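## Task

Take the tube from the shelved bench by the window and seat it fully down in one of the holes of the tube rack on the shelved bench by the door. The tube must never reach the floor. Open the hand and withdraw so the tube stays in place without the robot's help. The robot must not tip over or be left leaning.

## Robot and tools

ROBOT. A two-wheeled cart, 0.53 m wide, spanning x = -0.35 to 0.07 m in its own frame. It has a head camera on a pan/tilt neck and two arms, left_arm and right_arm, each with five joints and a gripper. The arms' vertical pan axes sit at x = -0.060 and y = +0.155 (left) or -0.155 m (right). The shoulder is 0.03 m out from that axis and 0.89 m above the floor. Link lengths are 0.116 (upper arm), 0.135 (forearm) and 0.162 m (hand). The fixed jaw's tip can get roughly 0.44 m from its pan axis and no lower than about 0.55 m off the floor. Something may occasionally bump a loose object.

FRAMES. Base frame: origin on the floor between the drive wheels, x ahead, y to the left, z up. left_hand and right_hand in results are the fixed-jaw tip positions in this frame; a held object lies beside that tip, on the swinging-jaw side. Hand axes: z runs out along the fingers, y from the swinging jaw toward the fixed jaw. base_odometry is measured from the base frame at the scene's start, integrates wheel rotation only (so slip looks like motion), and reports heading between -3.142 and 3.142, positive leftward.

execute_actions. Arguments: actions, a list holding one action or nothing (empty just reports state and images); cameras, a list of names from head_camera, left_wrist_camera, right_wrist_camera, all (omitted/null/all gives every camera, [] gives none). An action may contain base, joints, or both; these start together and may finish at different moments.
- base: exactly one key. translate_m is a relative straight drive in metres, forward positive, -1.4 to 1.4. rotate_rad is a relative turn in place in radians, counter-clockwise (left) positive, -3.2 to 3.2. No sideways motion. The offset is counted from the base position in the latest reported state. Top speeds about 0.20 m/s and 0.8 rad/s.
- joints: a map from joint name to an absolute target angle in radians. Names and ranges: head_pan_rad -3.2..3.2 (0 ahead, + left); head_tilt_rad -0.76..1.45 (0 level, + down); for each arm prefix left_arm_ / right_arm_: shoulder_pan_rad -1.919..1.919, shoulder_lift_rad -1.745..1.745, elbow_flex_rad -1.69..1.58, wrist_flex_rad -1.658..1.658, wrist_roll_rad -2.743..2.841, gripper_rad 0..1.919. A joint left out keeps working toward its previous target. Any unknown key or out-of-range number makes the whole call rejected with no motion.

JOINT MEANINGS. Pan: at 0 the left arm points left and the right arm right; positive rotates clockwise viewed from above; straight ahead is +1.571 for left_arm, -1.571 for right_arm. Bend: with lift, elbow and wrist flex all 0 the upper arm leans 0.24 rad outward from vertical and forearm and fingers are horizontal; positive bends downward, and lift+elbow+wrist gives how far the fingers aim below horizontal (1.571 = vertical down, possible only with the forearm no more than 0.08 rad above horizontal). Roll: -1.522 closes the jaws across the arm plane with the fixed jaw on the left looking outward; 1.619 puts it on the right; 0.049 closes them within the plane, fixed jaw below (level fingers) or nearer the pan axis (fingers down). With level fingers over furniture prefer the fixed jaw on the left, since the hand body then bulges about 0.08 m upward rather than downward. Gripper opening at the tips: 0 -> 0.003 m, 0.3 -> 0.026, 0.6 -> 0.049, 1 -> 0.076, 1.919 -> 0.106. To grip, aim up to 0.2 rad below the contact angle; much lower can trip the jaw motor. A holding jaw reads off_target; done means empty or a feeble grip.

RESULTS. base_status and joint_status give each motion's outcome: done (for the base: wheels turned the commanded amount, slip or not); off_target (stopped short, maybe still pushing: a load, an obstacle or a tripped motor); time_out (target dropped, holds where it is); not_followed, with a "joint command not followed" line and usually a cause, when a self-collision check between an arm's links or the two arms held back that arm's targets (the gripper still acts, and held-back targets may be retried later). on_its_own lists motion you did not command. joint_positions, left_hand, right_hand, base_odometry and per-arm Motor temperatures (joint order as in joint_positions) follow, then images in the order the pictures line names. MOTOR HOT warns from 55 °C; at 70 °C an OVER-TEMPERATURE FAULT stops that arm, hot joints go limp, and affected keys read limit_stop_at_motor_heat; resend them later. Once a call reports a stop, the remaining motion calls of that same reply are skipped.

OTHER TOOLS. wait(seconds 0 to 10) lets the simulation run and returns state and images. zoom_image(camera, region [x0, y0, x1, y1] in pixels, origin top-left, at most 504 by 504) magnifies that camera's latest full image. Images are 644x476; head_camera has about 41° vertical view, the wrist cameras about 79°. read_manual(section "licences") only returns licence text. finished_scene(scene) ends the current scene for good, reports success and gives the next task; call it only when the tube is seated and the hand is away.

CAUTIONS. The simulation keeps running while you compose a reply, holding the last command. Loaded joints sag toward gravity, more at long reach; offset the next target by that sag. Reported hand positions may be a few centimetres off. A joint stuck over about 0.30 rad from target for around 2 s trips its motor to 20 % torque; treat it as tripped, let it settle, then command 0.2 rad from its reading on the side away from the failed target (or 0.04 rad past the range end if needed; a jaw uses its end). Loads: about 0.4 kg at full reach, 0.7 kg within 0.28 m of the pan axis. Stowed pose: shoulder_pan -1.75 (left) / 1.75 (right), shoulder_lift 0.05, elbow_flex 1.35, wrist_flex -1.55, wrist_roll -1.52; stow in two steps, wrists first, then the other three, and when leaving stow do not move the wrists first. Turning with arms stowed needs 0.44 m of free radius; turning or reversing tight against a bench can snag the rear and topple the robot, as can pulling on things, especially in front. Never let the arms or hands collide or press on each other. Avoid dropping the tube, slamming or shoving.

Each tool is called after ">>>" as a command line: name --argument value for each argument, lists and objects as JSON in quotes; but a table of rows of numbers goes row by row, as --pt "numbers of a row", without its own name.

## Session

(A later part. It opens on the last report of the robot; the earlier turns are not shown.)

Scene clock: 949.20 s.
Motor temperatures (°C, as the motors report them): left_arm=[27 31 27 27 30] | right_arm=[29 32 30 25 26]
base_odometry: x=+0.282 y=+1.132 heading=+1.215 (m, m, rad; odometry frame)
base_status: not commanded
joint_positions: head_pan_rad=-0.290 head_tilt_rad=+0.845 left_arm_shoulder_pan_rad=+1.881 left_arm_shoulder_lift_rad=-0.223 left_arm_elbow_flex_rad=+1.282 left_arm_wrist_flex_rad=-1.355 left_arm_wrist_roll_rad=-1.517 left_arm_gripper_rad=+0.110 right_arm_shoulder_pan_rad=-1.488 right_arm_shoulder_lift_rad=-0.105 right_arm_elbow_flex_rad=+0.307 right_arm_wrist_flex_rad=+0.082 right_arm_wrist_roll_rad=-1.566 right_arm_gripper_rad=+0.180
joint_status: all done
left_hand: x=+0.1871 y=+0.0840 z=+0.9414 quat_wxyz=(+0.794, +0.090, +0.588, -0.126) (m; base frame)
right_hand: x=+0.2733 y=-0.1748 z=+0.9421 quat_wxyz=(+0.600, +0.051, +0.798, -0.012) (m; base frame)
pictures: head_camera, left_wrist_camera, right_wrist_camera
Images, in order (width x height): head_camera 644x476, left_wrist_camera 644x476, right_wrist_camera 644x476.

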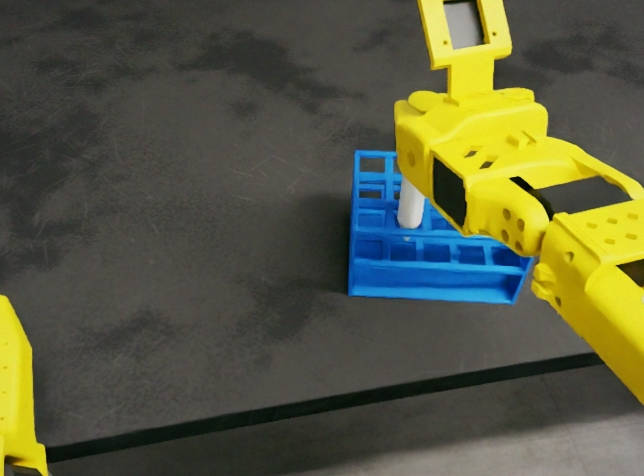

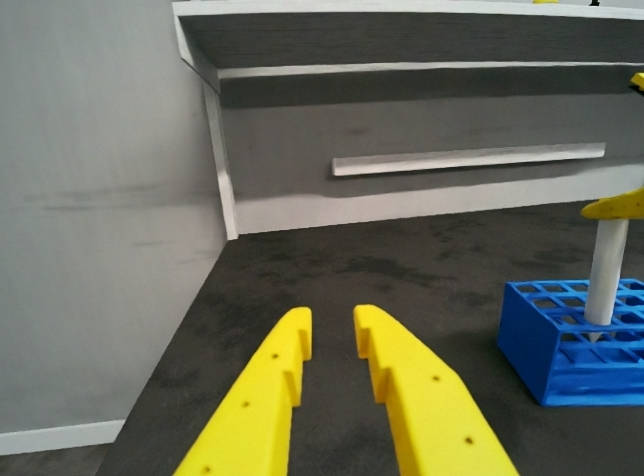

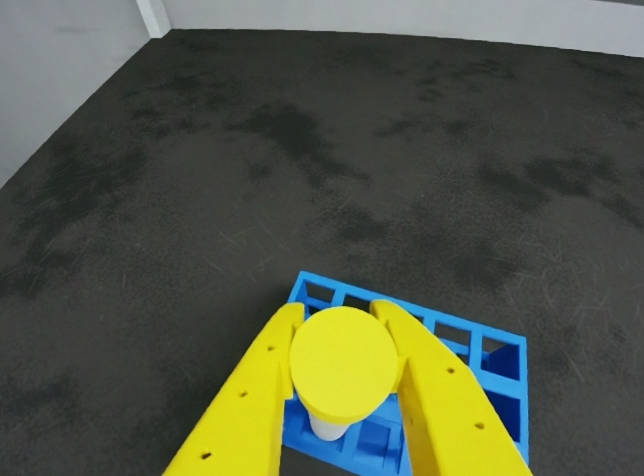

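>>> execute_actions --actions '[{"joints":{"right_arm_shoulder_lift_rad":-0.08,"right_arm_elbow_flex_rad":0.385,"right_arm_wrist_flex_rad":-0.07}}]'

>>> zoom_image --camera "left_wrist_camera" --region '[484, 200, 644, 420]'

>>> zoom_image --camera "head_camera" --region '[290, 110, 510, 310]'

Scene clock: 963.13 s.
Motor temperatures (°C, as the motors report them): left_arm=[27 31 27 27 30] | right_arm=[29 32 30 25 26]
base_odometry: x=+0.282 y=+1.132 heading=+1.215 (m, m, rad; odometry frame)
base_status: not commanded
joint_positions: head_pan_rad=-0.290 head_tilt_rad=+0.845 left_arm_shoulder_pan_rad=+1.881 left_arm_shoulder_lift_rad=-0.223 left_arm_elbow_flex_rad=+1.282 left_arm_wrist_flex_rad=-1.355 left_arm_wrist_roll_rad=-1.517 left_arm_gripper_rad=+0.110 right_arm_shoulder_pan_rad=-1.488 right_arm_shoulder_lift_rad=-0.067 right_arm_elbow_flex_rad=+0.397 right_arm_wrist_flex_rad=-0.048 right_arm_wrist_roll_rad=-1.566 right_arm_gripper_rad=+0.180
joint_status: all done
left_hand: x=+0.1871 y=+0.0840 z=+0.9414 quat_wxyz=(+0.794, +0.090, +0.588, -0.126) (m; base frame)
right_hand: x=+0.2738 y=-0.1749 z=+0.9247 quat_wxyz=(+0.600, +0.051, +0.798, -0.012) (m; base frame)
pictures: head_camera, left_wrist_camera, right_wrist_camera
Images, in order (width x height): head_camera 644x476, left_wrist_camera 644x476, right_wrist_camera 644x476.

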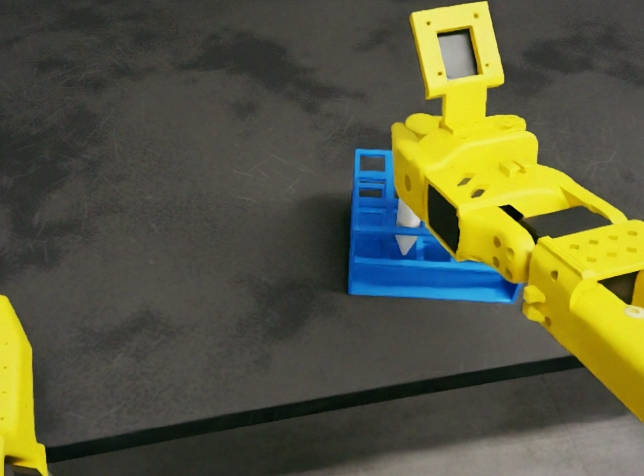

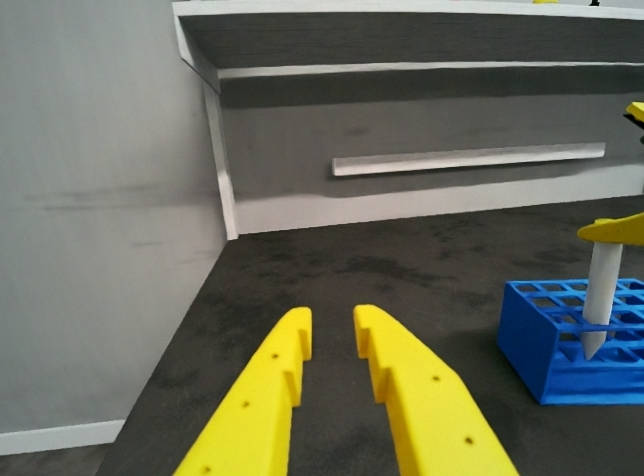

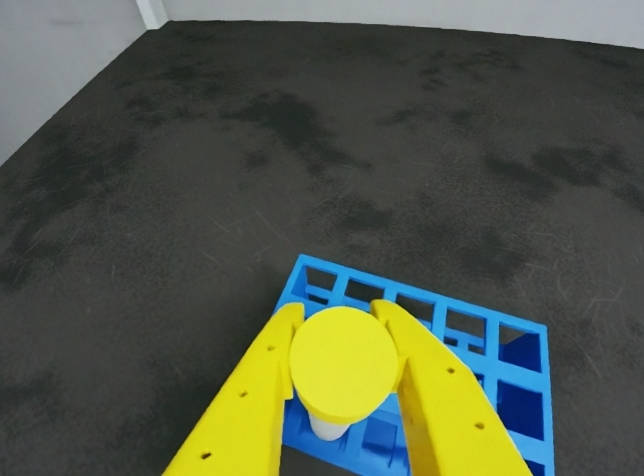

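Region (484, 200, 644, 420) of left_wrist_camera's 644x476 image, scaled by 2.291; it fills the left 367 columns of this view, and the rest is white.

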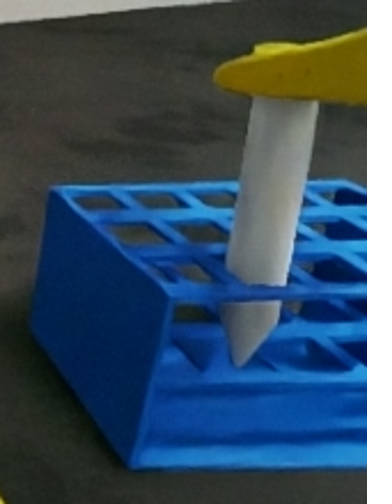

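Region (290, 110, 510, 310) of head_camera's 644x476 image, scaled by 2.291; it fills the top 458 rows of this view, and the rest is white.

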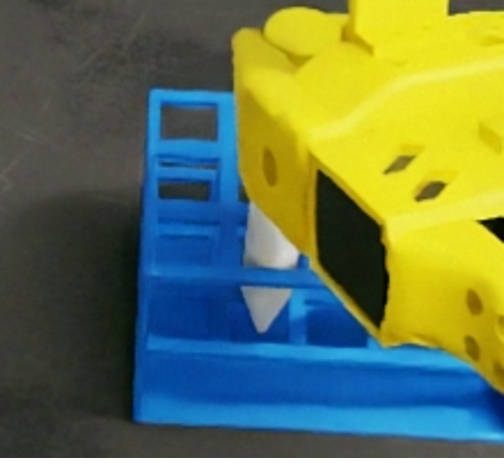

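>>> execute_actions --actions '[{"joints":{"right_arm_shoulder_lift_rad":-0.016,"right_arm_elbow_flex_rad":0.468,"right_arm_wrist_flex_rad":-0.215}}]'

>>> zoom_image --camera "left_wrist_camera" --region '[484, 200, 644, 420]'

Scene clock: 974.53 s.
Motor temperatures (°C, as the motors report them): left_arm=[27 31 27 27 30] | right_arm=[29 32 30 25 26]
base_odometry: x=+0.282 y=+1.132 heading=+1.215 (m, m, rad; odometry frame)
base_status: not commanded
joint_positions: head_pan_rad=-0.290 head_tilt_rad=+0.845 left_arm_shoulder_pan_rad=+1.881 left_arm_shoulder_lift_rad=-0.223 left_arm_elbow_flex_rad=+1.282 left_arm_wrist_flex_rad=-1.355 left_arm_wrist_roll_rad=-1.517 left_arm_gripper_rad=+0.110 right_arm_shoulder_pan_rad=-1.488 right_arm_shoulder_lift_rad=-0.004 right_arm_elbow_flex_rad=+0.477 right_arm_wrist_flex_rad=-0.194 right_arm_wrist_roll_rad=-1.566 right_arm_gripper_rad=+0.180
joint_status: all done
left_hand: x=+0.1871 y=+0.0840 z=+0.9414 quat_wxyz=(+0.794, +0.090, +0.588, -0.126) (m; base frame)
right_hand: x=+0.2742 y=-0.1749 z=+0.9057 quat_wxyz=(+0.602, +0.051, +0.797, -0.012) (m; base frame)
pictures: head_camera, left_wrist_camera, right_wrist_camera
Images, in order (width x height): head_camera 644x476, left_wrist_camera 644x476, right_wrist_camera 644x476.

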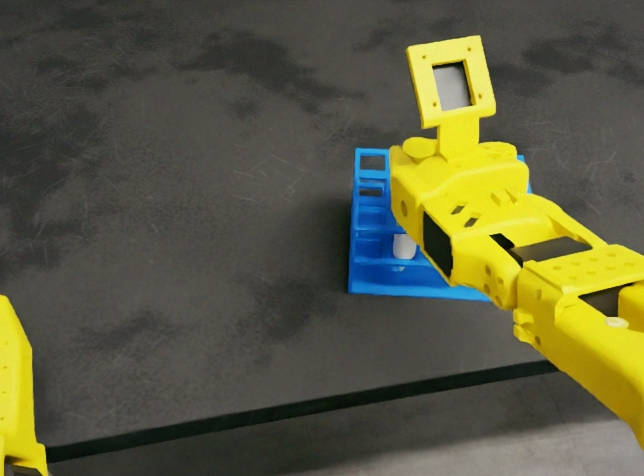

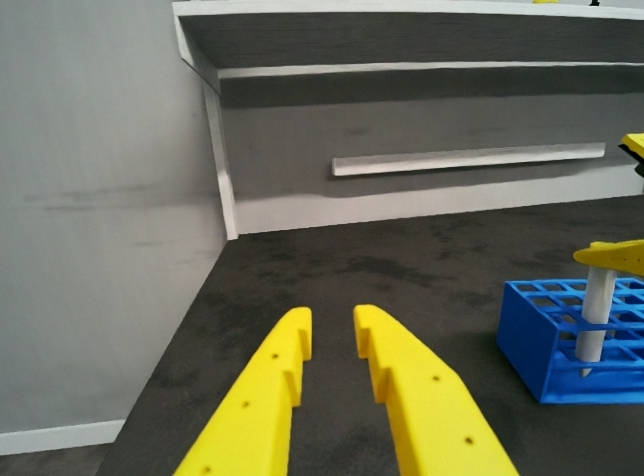

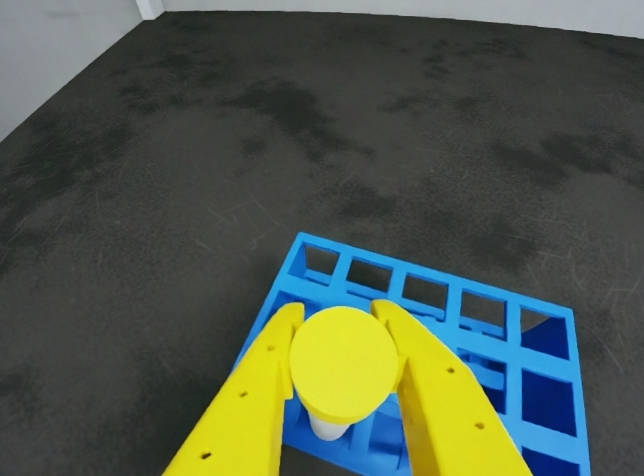

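Region (484, 200, 644, 420) of left_wrist_camera's 644x476 image, scaled by 2.291; it fills the left 367 columns of this view, and the rest is white.

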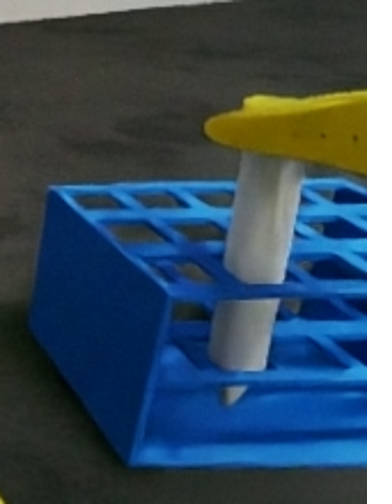

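>>> execute_actions --actions '[{"joints":{"right_arm_shoulder_lift_rad":0.05,"right_arm_elbow_flex_rad":0.515,"right_arm_wrist_flex_rad":-0.335}}]'

>>> zoom_image --camera "left_wrist_camera" --region '[484, 200, 644, 420]'

Scene clock: 983.73 s.
Motor temperatures (°C, as the motors report them): left_arm=[27 31 27 27 30] | right_arm=[29 32 30 25 26]
base_odometry: x=+0.282 y=+1.132 heading=+1.215 (m, m, rad; odometry frame)
base_status: not commanded
joint_positions: head_pan_rad=-0.290 head_tilt_rad=+0.845 left_arm_shoulder_pan_rad=+1.881 left_arm_shoulder_lift_rad=-0.223 left_arm_elbow_flex_rad=+1.282 left_arm_wrist_flex_rad=-1.355 left_arm_wrist_roll_rad=-1.517 left_arm_gripper_rad=+0.110 right_arm_shoulder_pan_rad=-1.488 right_arm_shoulder_lift_rad=+0.065 right_arm_elbow_flex_rad=+0.525 right_arm_wrist_flex_rad=-0.313 right_arm_wrist_roll_rad=-1.566 right_arm_gripper_rad=+0.180
joint_status: all done
left_hand: x=+0.1871 y=+0.0840 z=+0.9414 quat_wxyz=(+0.794, +0.090, +0.588, -0.126) (m; base frame)
right_hand: x=+0.2746 y=-0.1750 z=+0.8901 quat_wxyz=(+0.603, +0.051, +0.796, -0.012) (m; base frame)
pictures: head_camera, left_wrist_camera, right_wrist_camera
Images, in order (width x height): head_camera 644x476, left_wrist_camera 644x476, right_wrist_camera 644x476.

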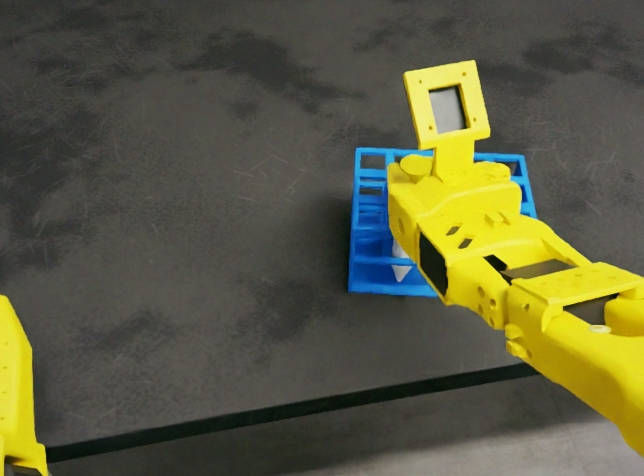

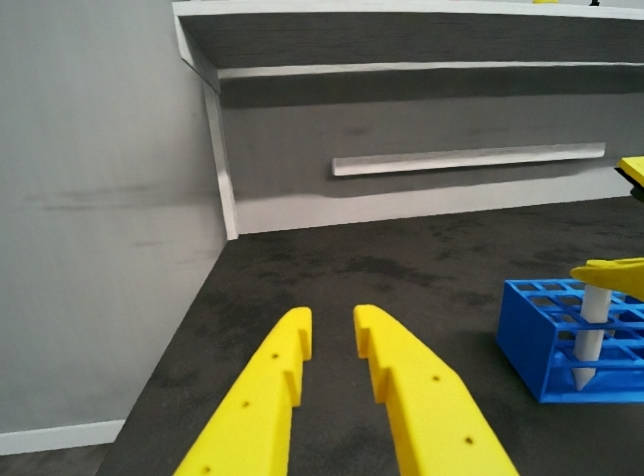

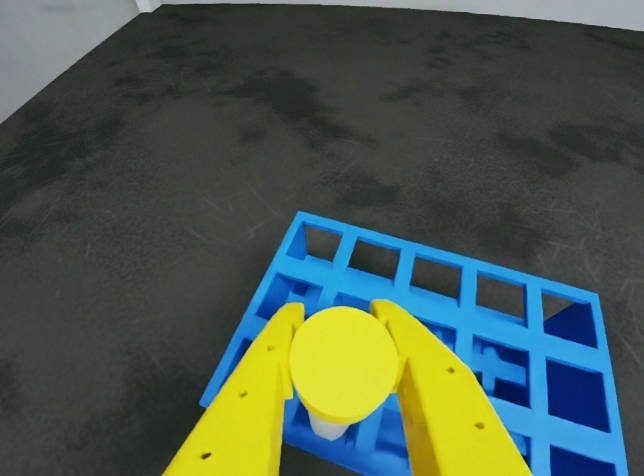

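Region (484, 200, 644, 420) of left_wrist_camera's 644x476 image, scaled by 2.291; it fills the left 367 columns of this view, and the rest is white.

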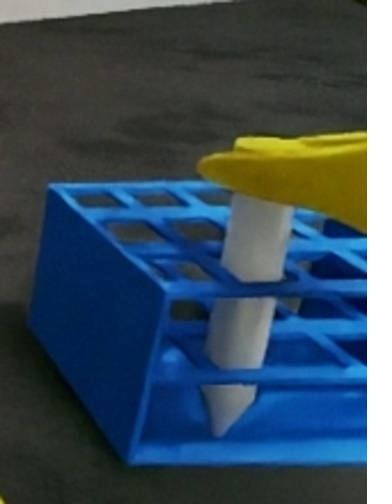

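Nearly at the bottom. Release.

>>> execute_actions --actions '[{"joints":{"right_arm_gripper_rad":0.5}}]'

>>> zoom_image --camera "left_wrist_camera" --region '[484, 200, 644, 420]'

Scene clock: 993.57 s.
Motor temperatures (°C, as the motors report them): left_arm=[27 31 27 27 30] | right_arm=[29 32 30 25 26]
base_odometry: x=+0.282 y=+1.132 heading=+1.215 (m, m, rad; odometry frame)
base_status: not commanded
joint_positions: head_pan_rad=-0.290 head_tilt_rad=+0.845 left_arm_shoulder_pan_rad=+1.881 left_arm_shoulder_lift_rad=-0.223 left_arm_elbow_flex_rad=+1.282 left_arm_wrist_flex_rad=-1.355 left_arm_wrist_roll_rad=-1.517 left_arm_gripper_rad=+0.110 right_arm_shoulder_pan_rad=-1.488 right_arm_shoulder_lift_rad=+0.065 right_arm_elbow_flex_rad=+0.525 right_arm_wrist_flex_rad=-0.315 right_arm_wrist_roll_rad=-1.566 right_arm_gripper_rad=+0.493
joint_status: all done
left_hand: x=+0.1871 y=+0.0840 z=+0.9414 quat_wxyz=(+0.794, +0.090, +0.588, -0.126) (m; base frame)
right_hand: x=+0.2747 y=-0.1750 z=+0.8904 quat_wxyz=(+0.603, +0.051, +0.796, -0.012) (m; base frame)
pictures: head_camera, left_wrist_camera, right_wrist_camera
Images, in order (width x height): head_camera 644x476, left_wrist_camera 644x476, right_wrist_camera 644x476.

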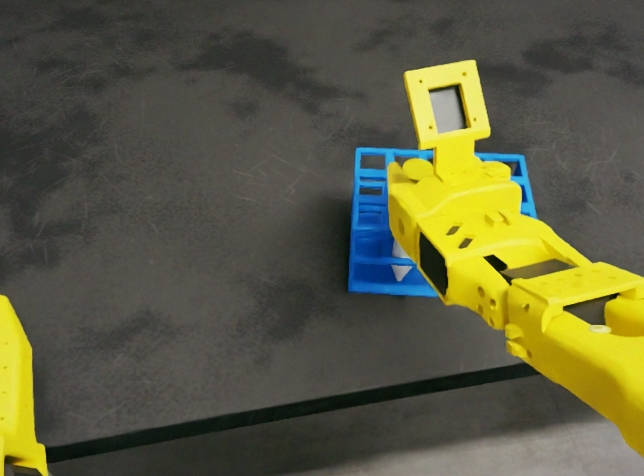

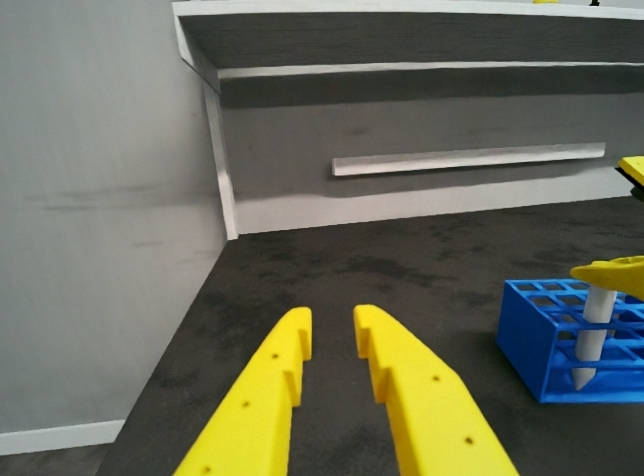

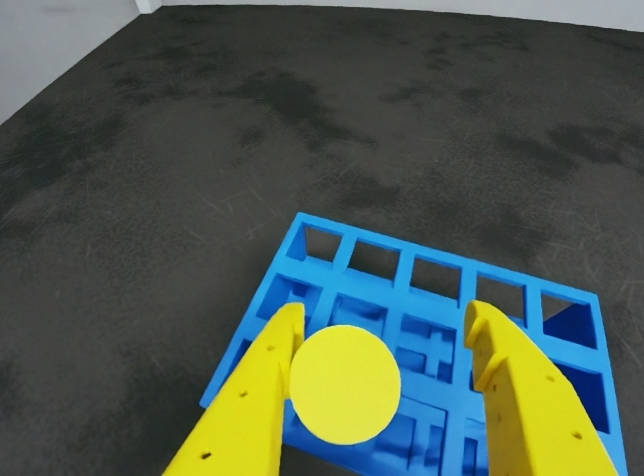

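Region (484, 200, 644, 420) of left_wrist_camera's 644x476 image, scaled by 2.291; it fills the left 367 columns of this view, and the rest is white.

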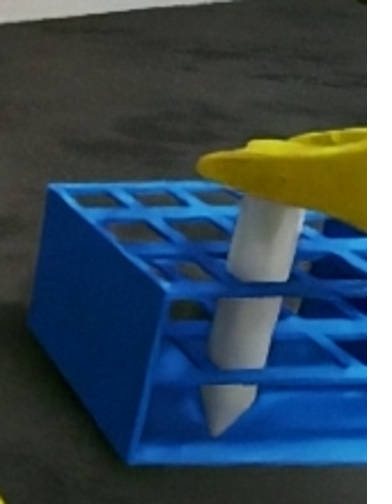

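>>> execute_actions --actions '[{"joints":{"right_arm_shoulder_pan_rad":-1.51}}]' --cameras '["right_wrist_camera"]'

>>> execute_actions --actions '[{"base":{"translate_m":-0.12}}]'

>>> zoom_image --camera "head_camera" --region '[300, 30, 540, 250]'

Scene clock: 1005.90 s.
Motor temperatures (°C, as the motors report them): left_arm=[27 31 27 27 30] | right_arm=[29 32 30 25 26]
base_odometry: x=+0.282 y=+1.132 heading=+1.215 (m, m, rad; odometry frame)
base_status: not commanded
joint_positions: head_pan_rad=-0.290 head_tilt_rad=+0.845 left_arm_shoulder_pan_rad=+1.881 left_arm_shoulder_lift_rad=-0.223 left_arm_elbow_flex_rad=+1.282 left_arm_wrist_flex_rad=-1.355 left_arm_wrist_roll_rad=-1.517 left_arm_gripper_rad=+0.110 right_arm_shoulder_pan_rad=-1.504 right_arm_shoulder_lift_rad=+0.065 right_arm_elbow_flex_rad=+0.525 right_arm_wrist_flex_rad=-0.315 right_arm_wrist_roll_rad=-1.566 right_arm_gripper_rad=+0.494
joint_status: all done
left_hand: x=+0.1871 y=+0.0840 z=+0.9414 quat_wxyz=(+0.794, +0.090, +0.588, -0.126) (m; base frame)
right_hand: x=+0.2750 y=-0.1698 z=+0.8904 quat_wxyz=(+0.604, +0.044, +0.796, -0.007) (m; base frame)
pictures: right_wrist_camera
Images, in order (width x height): right_wrist_camera 644x476.

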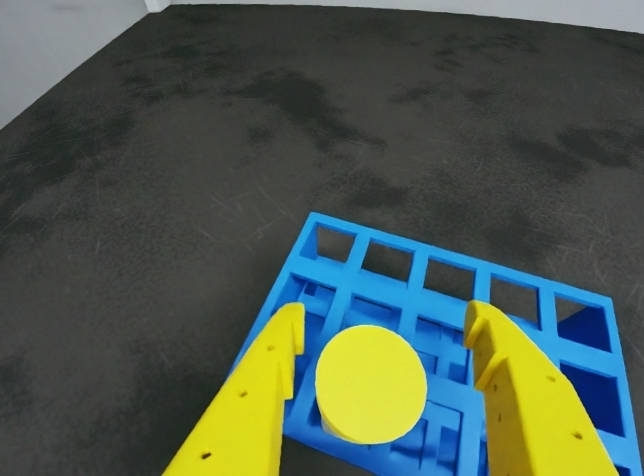

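Scene clock: 1007.33 s.
Motor temperatures (°C, as the motors report them): left_arm=[27 31 27 27 30] | right_arm=[29 32 30 25 26]
base_odometry: x=+0.240 y=+1.020 heading=+1.214 (m, m, rad; odometry frame)
base_status: done
joint_positions: head_pan_rad=-0.290 head_tilt_rad=+0.845 left_arm_shoulder_pan_rad=+1.881 left_arm_shoulder_lift_rad=-0.223 left_arm_elbow_flex_rad=+1.282 left_arm_wrist_flex_rad=-1.355 left_arm_wrist_roll_rad=-1.517 left_arm_gripper_rad=+0.110 right_arm_shoulder_pan_rad=-1.504 right_arm_shoulder_lift_rad=+0.065 right_arm_elbow_flex_rad=+0.525 right_arm_wrist_flex_rad=-0.315 right_arm_wrist_roll_rad=-1.566 right_arm_gripper_rad=+0.494
joint_status: not commanded
left_hand: x=+0.1871 y=+0.0840 z=+0.9414 quat_wxyz=(+0.794, +0.090, +0.588, -0.126) (m; base frame)
right_hand: x=+0.2750 y=-0.1698 z=+0.8904 quat_wxyz=(+0.604, +0.044, +0.796, -0.007) (m; base frame)
pictures: head_camera, left_wrist_camera, right_wrist_camera
Images, in order (width x height): head_camera 644x476, left_wrist_camera 644x476, right_wrist_camera 644x476.

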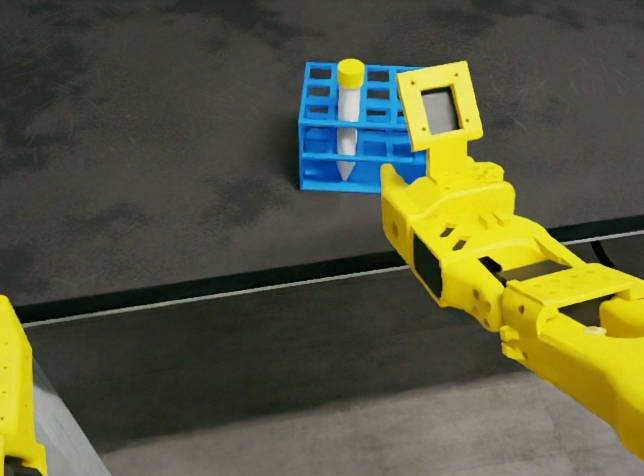

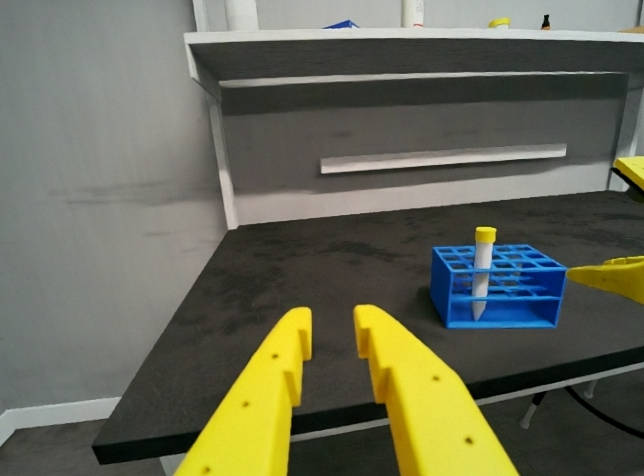

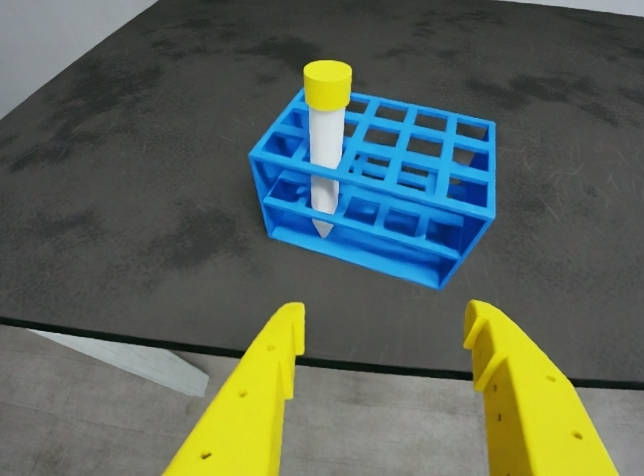

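Region (300, 30, 540, 250) of head_camera's 644x476 image, scaled by 2.100; it fills the top 462 rows of this view, and the rest is white.

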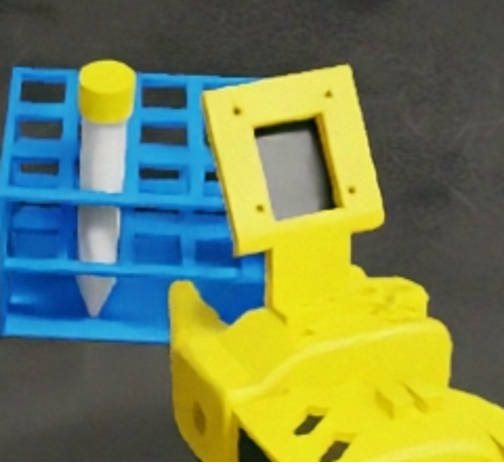

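Tube is seated upright in the rack, tip on the bottom. Move clear.

>>> execute_actions --actions '[{"base":{"translate_m":-0.25}}]' --cameras '["left_wrist_camera"]'

>>> finished_scene --scene 2

Scene clock: 1013.90 s.
Motor temperatures (°C, as the motors report them): left_arm=[27 31 27 27 30] | right_arm=[29 32 30 25 26]
base_odometry: x=+0.153 y=+0.785 heading=+1.214 (m, m, rad; odometry frame)
base_status: done
joint_positions: head_pan_rad=-0.290 head_tilt_rad=+0.845 left_arm_shoulder_pan_rad=+1.881 left_arm_shoulder_lift_rad=-0.223 left_arm_elbow_flex_rad=+1.282 left_arm_wrist_flex_rad=-1.355 left_arm_wrist_roll_rad=-1.517 left_arm_gripper_rad=+0.110 right_arm_shoulder_pan_rad=-1.504 right_arm_shoulder_lift_rad=+0.065 right_arm_elbow_flex_rad=+0.525 right_arm_wrist_flex_rad=-0.315 right_arm_wrist_roll_rad=-1.566 right_arm_gripper_rad=+0.494
joint_status: not commanded
left_hand: x=+0.1871 y=+0.0840 z=+0.9414 quat_wxyz=(+0.794, +0.090, +0.588, -0.126) (m; base frame)
right_hand: x=+0.2750 y=-0.1698 z=+0.8904 quat_wxyz=(+0.604, +0.044, +0.796, -0.007) (m; base frame)
pictures: left_wrist_camera
Images, in order (width x height): left_wrist_camera 644x476.

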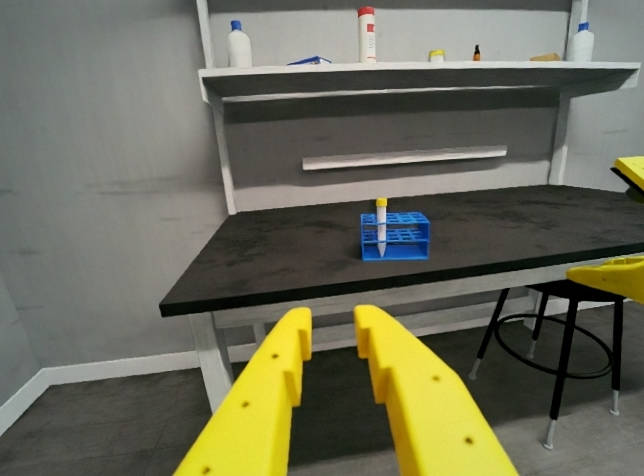

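The scene is finished: the task was done.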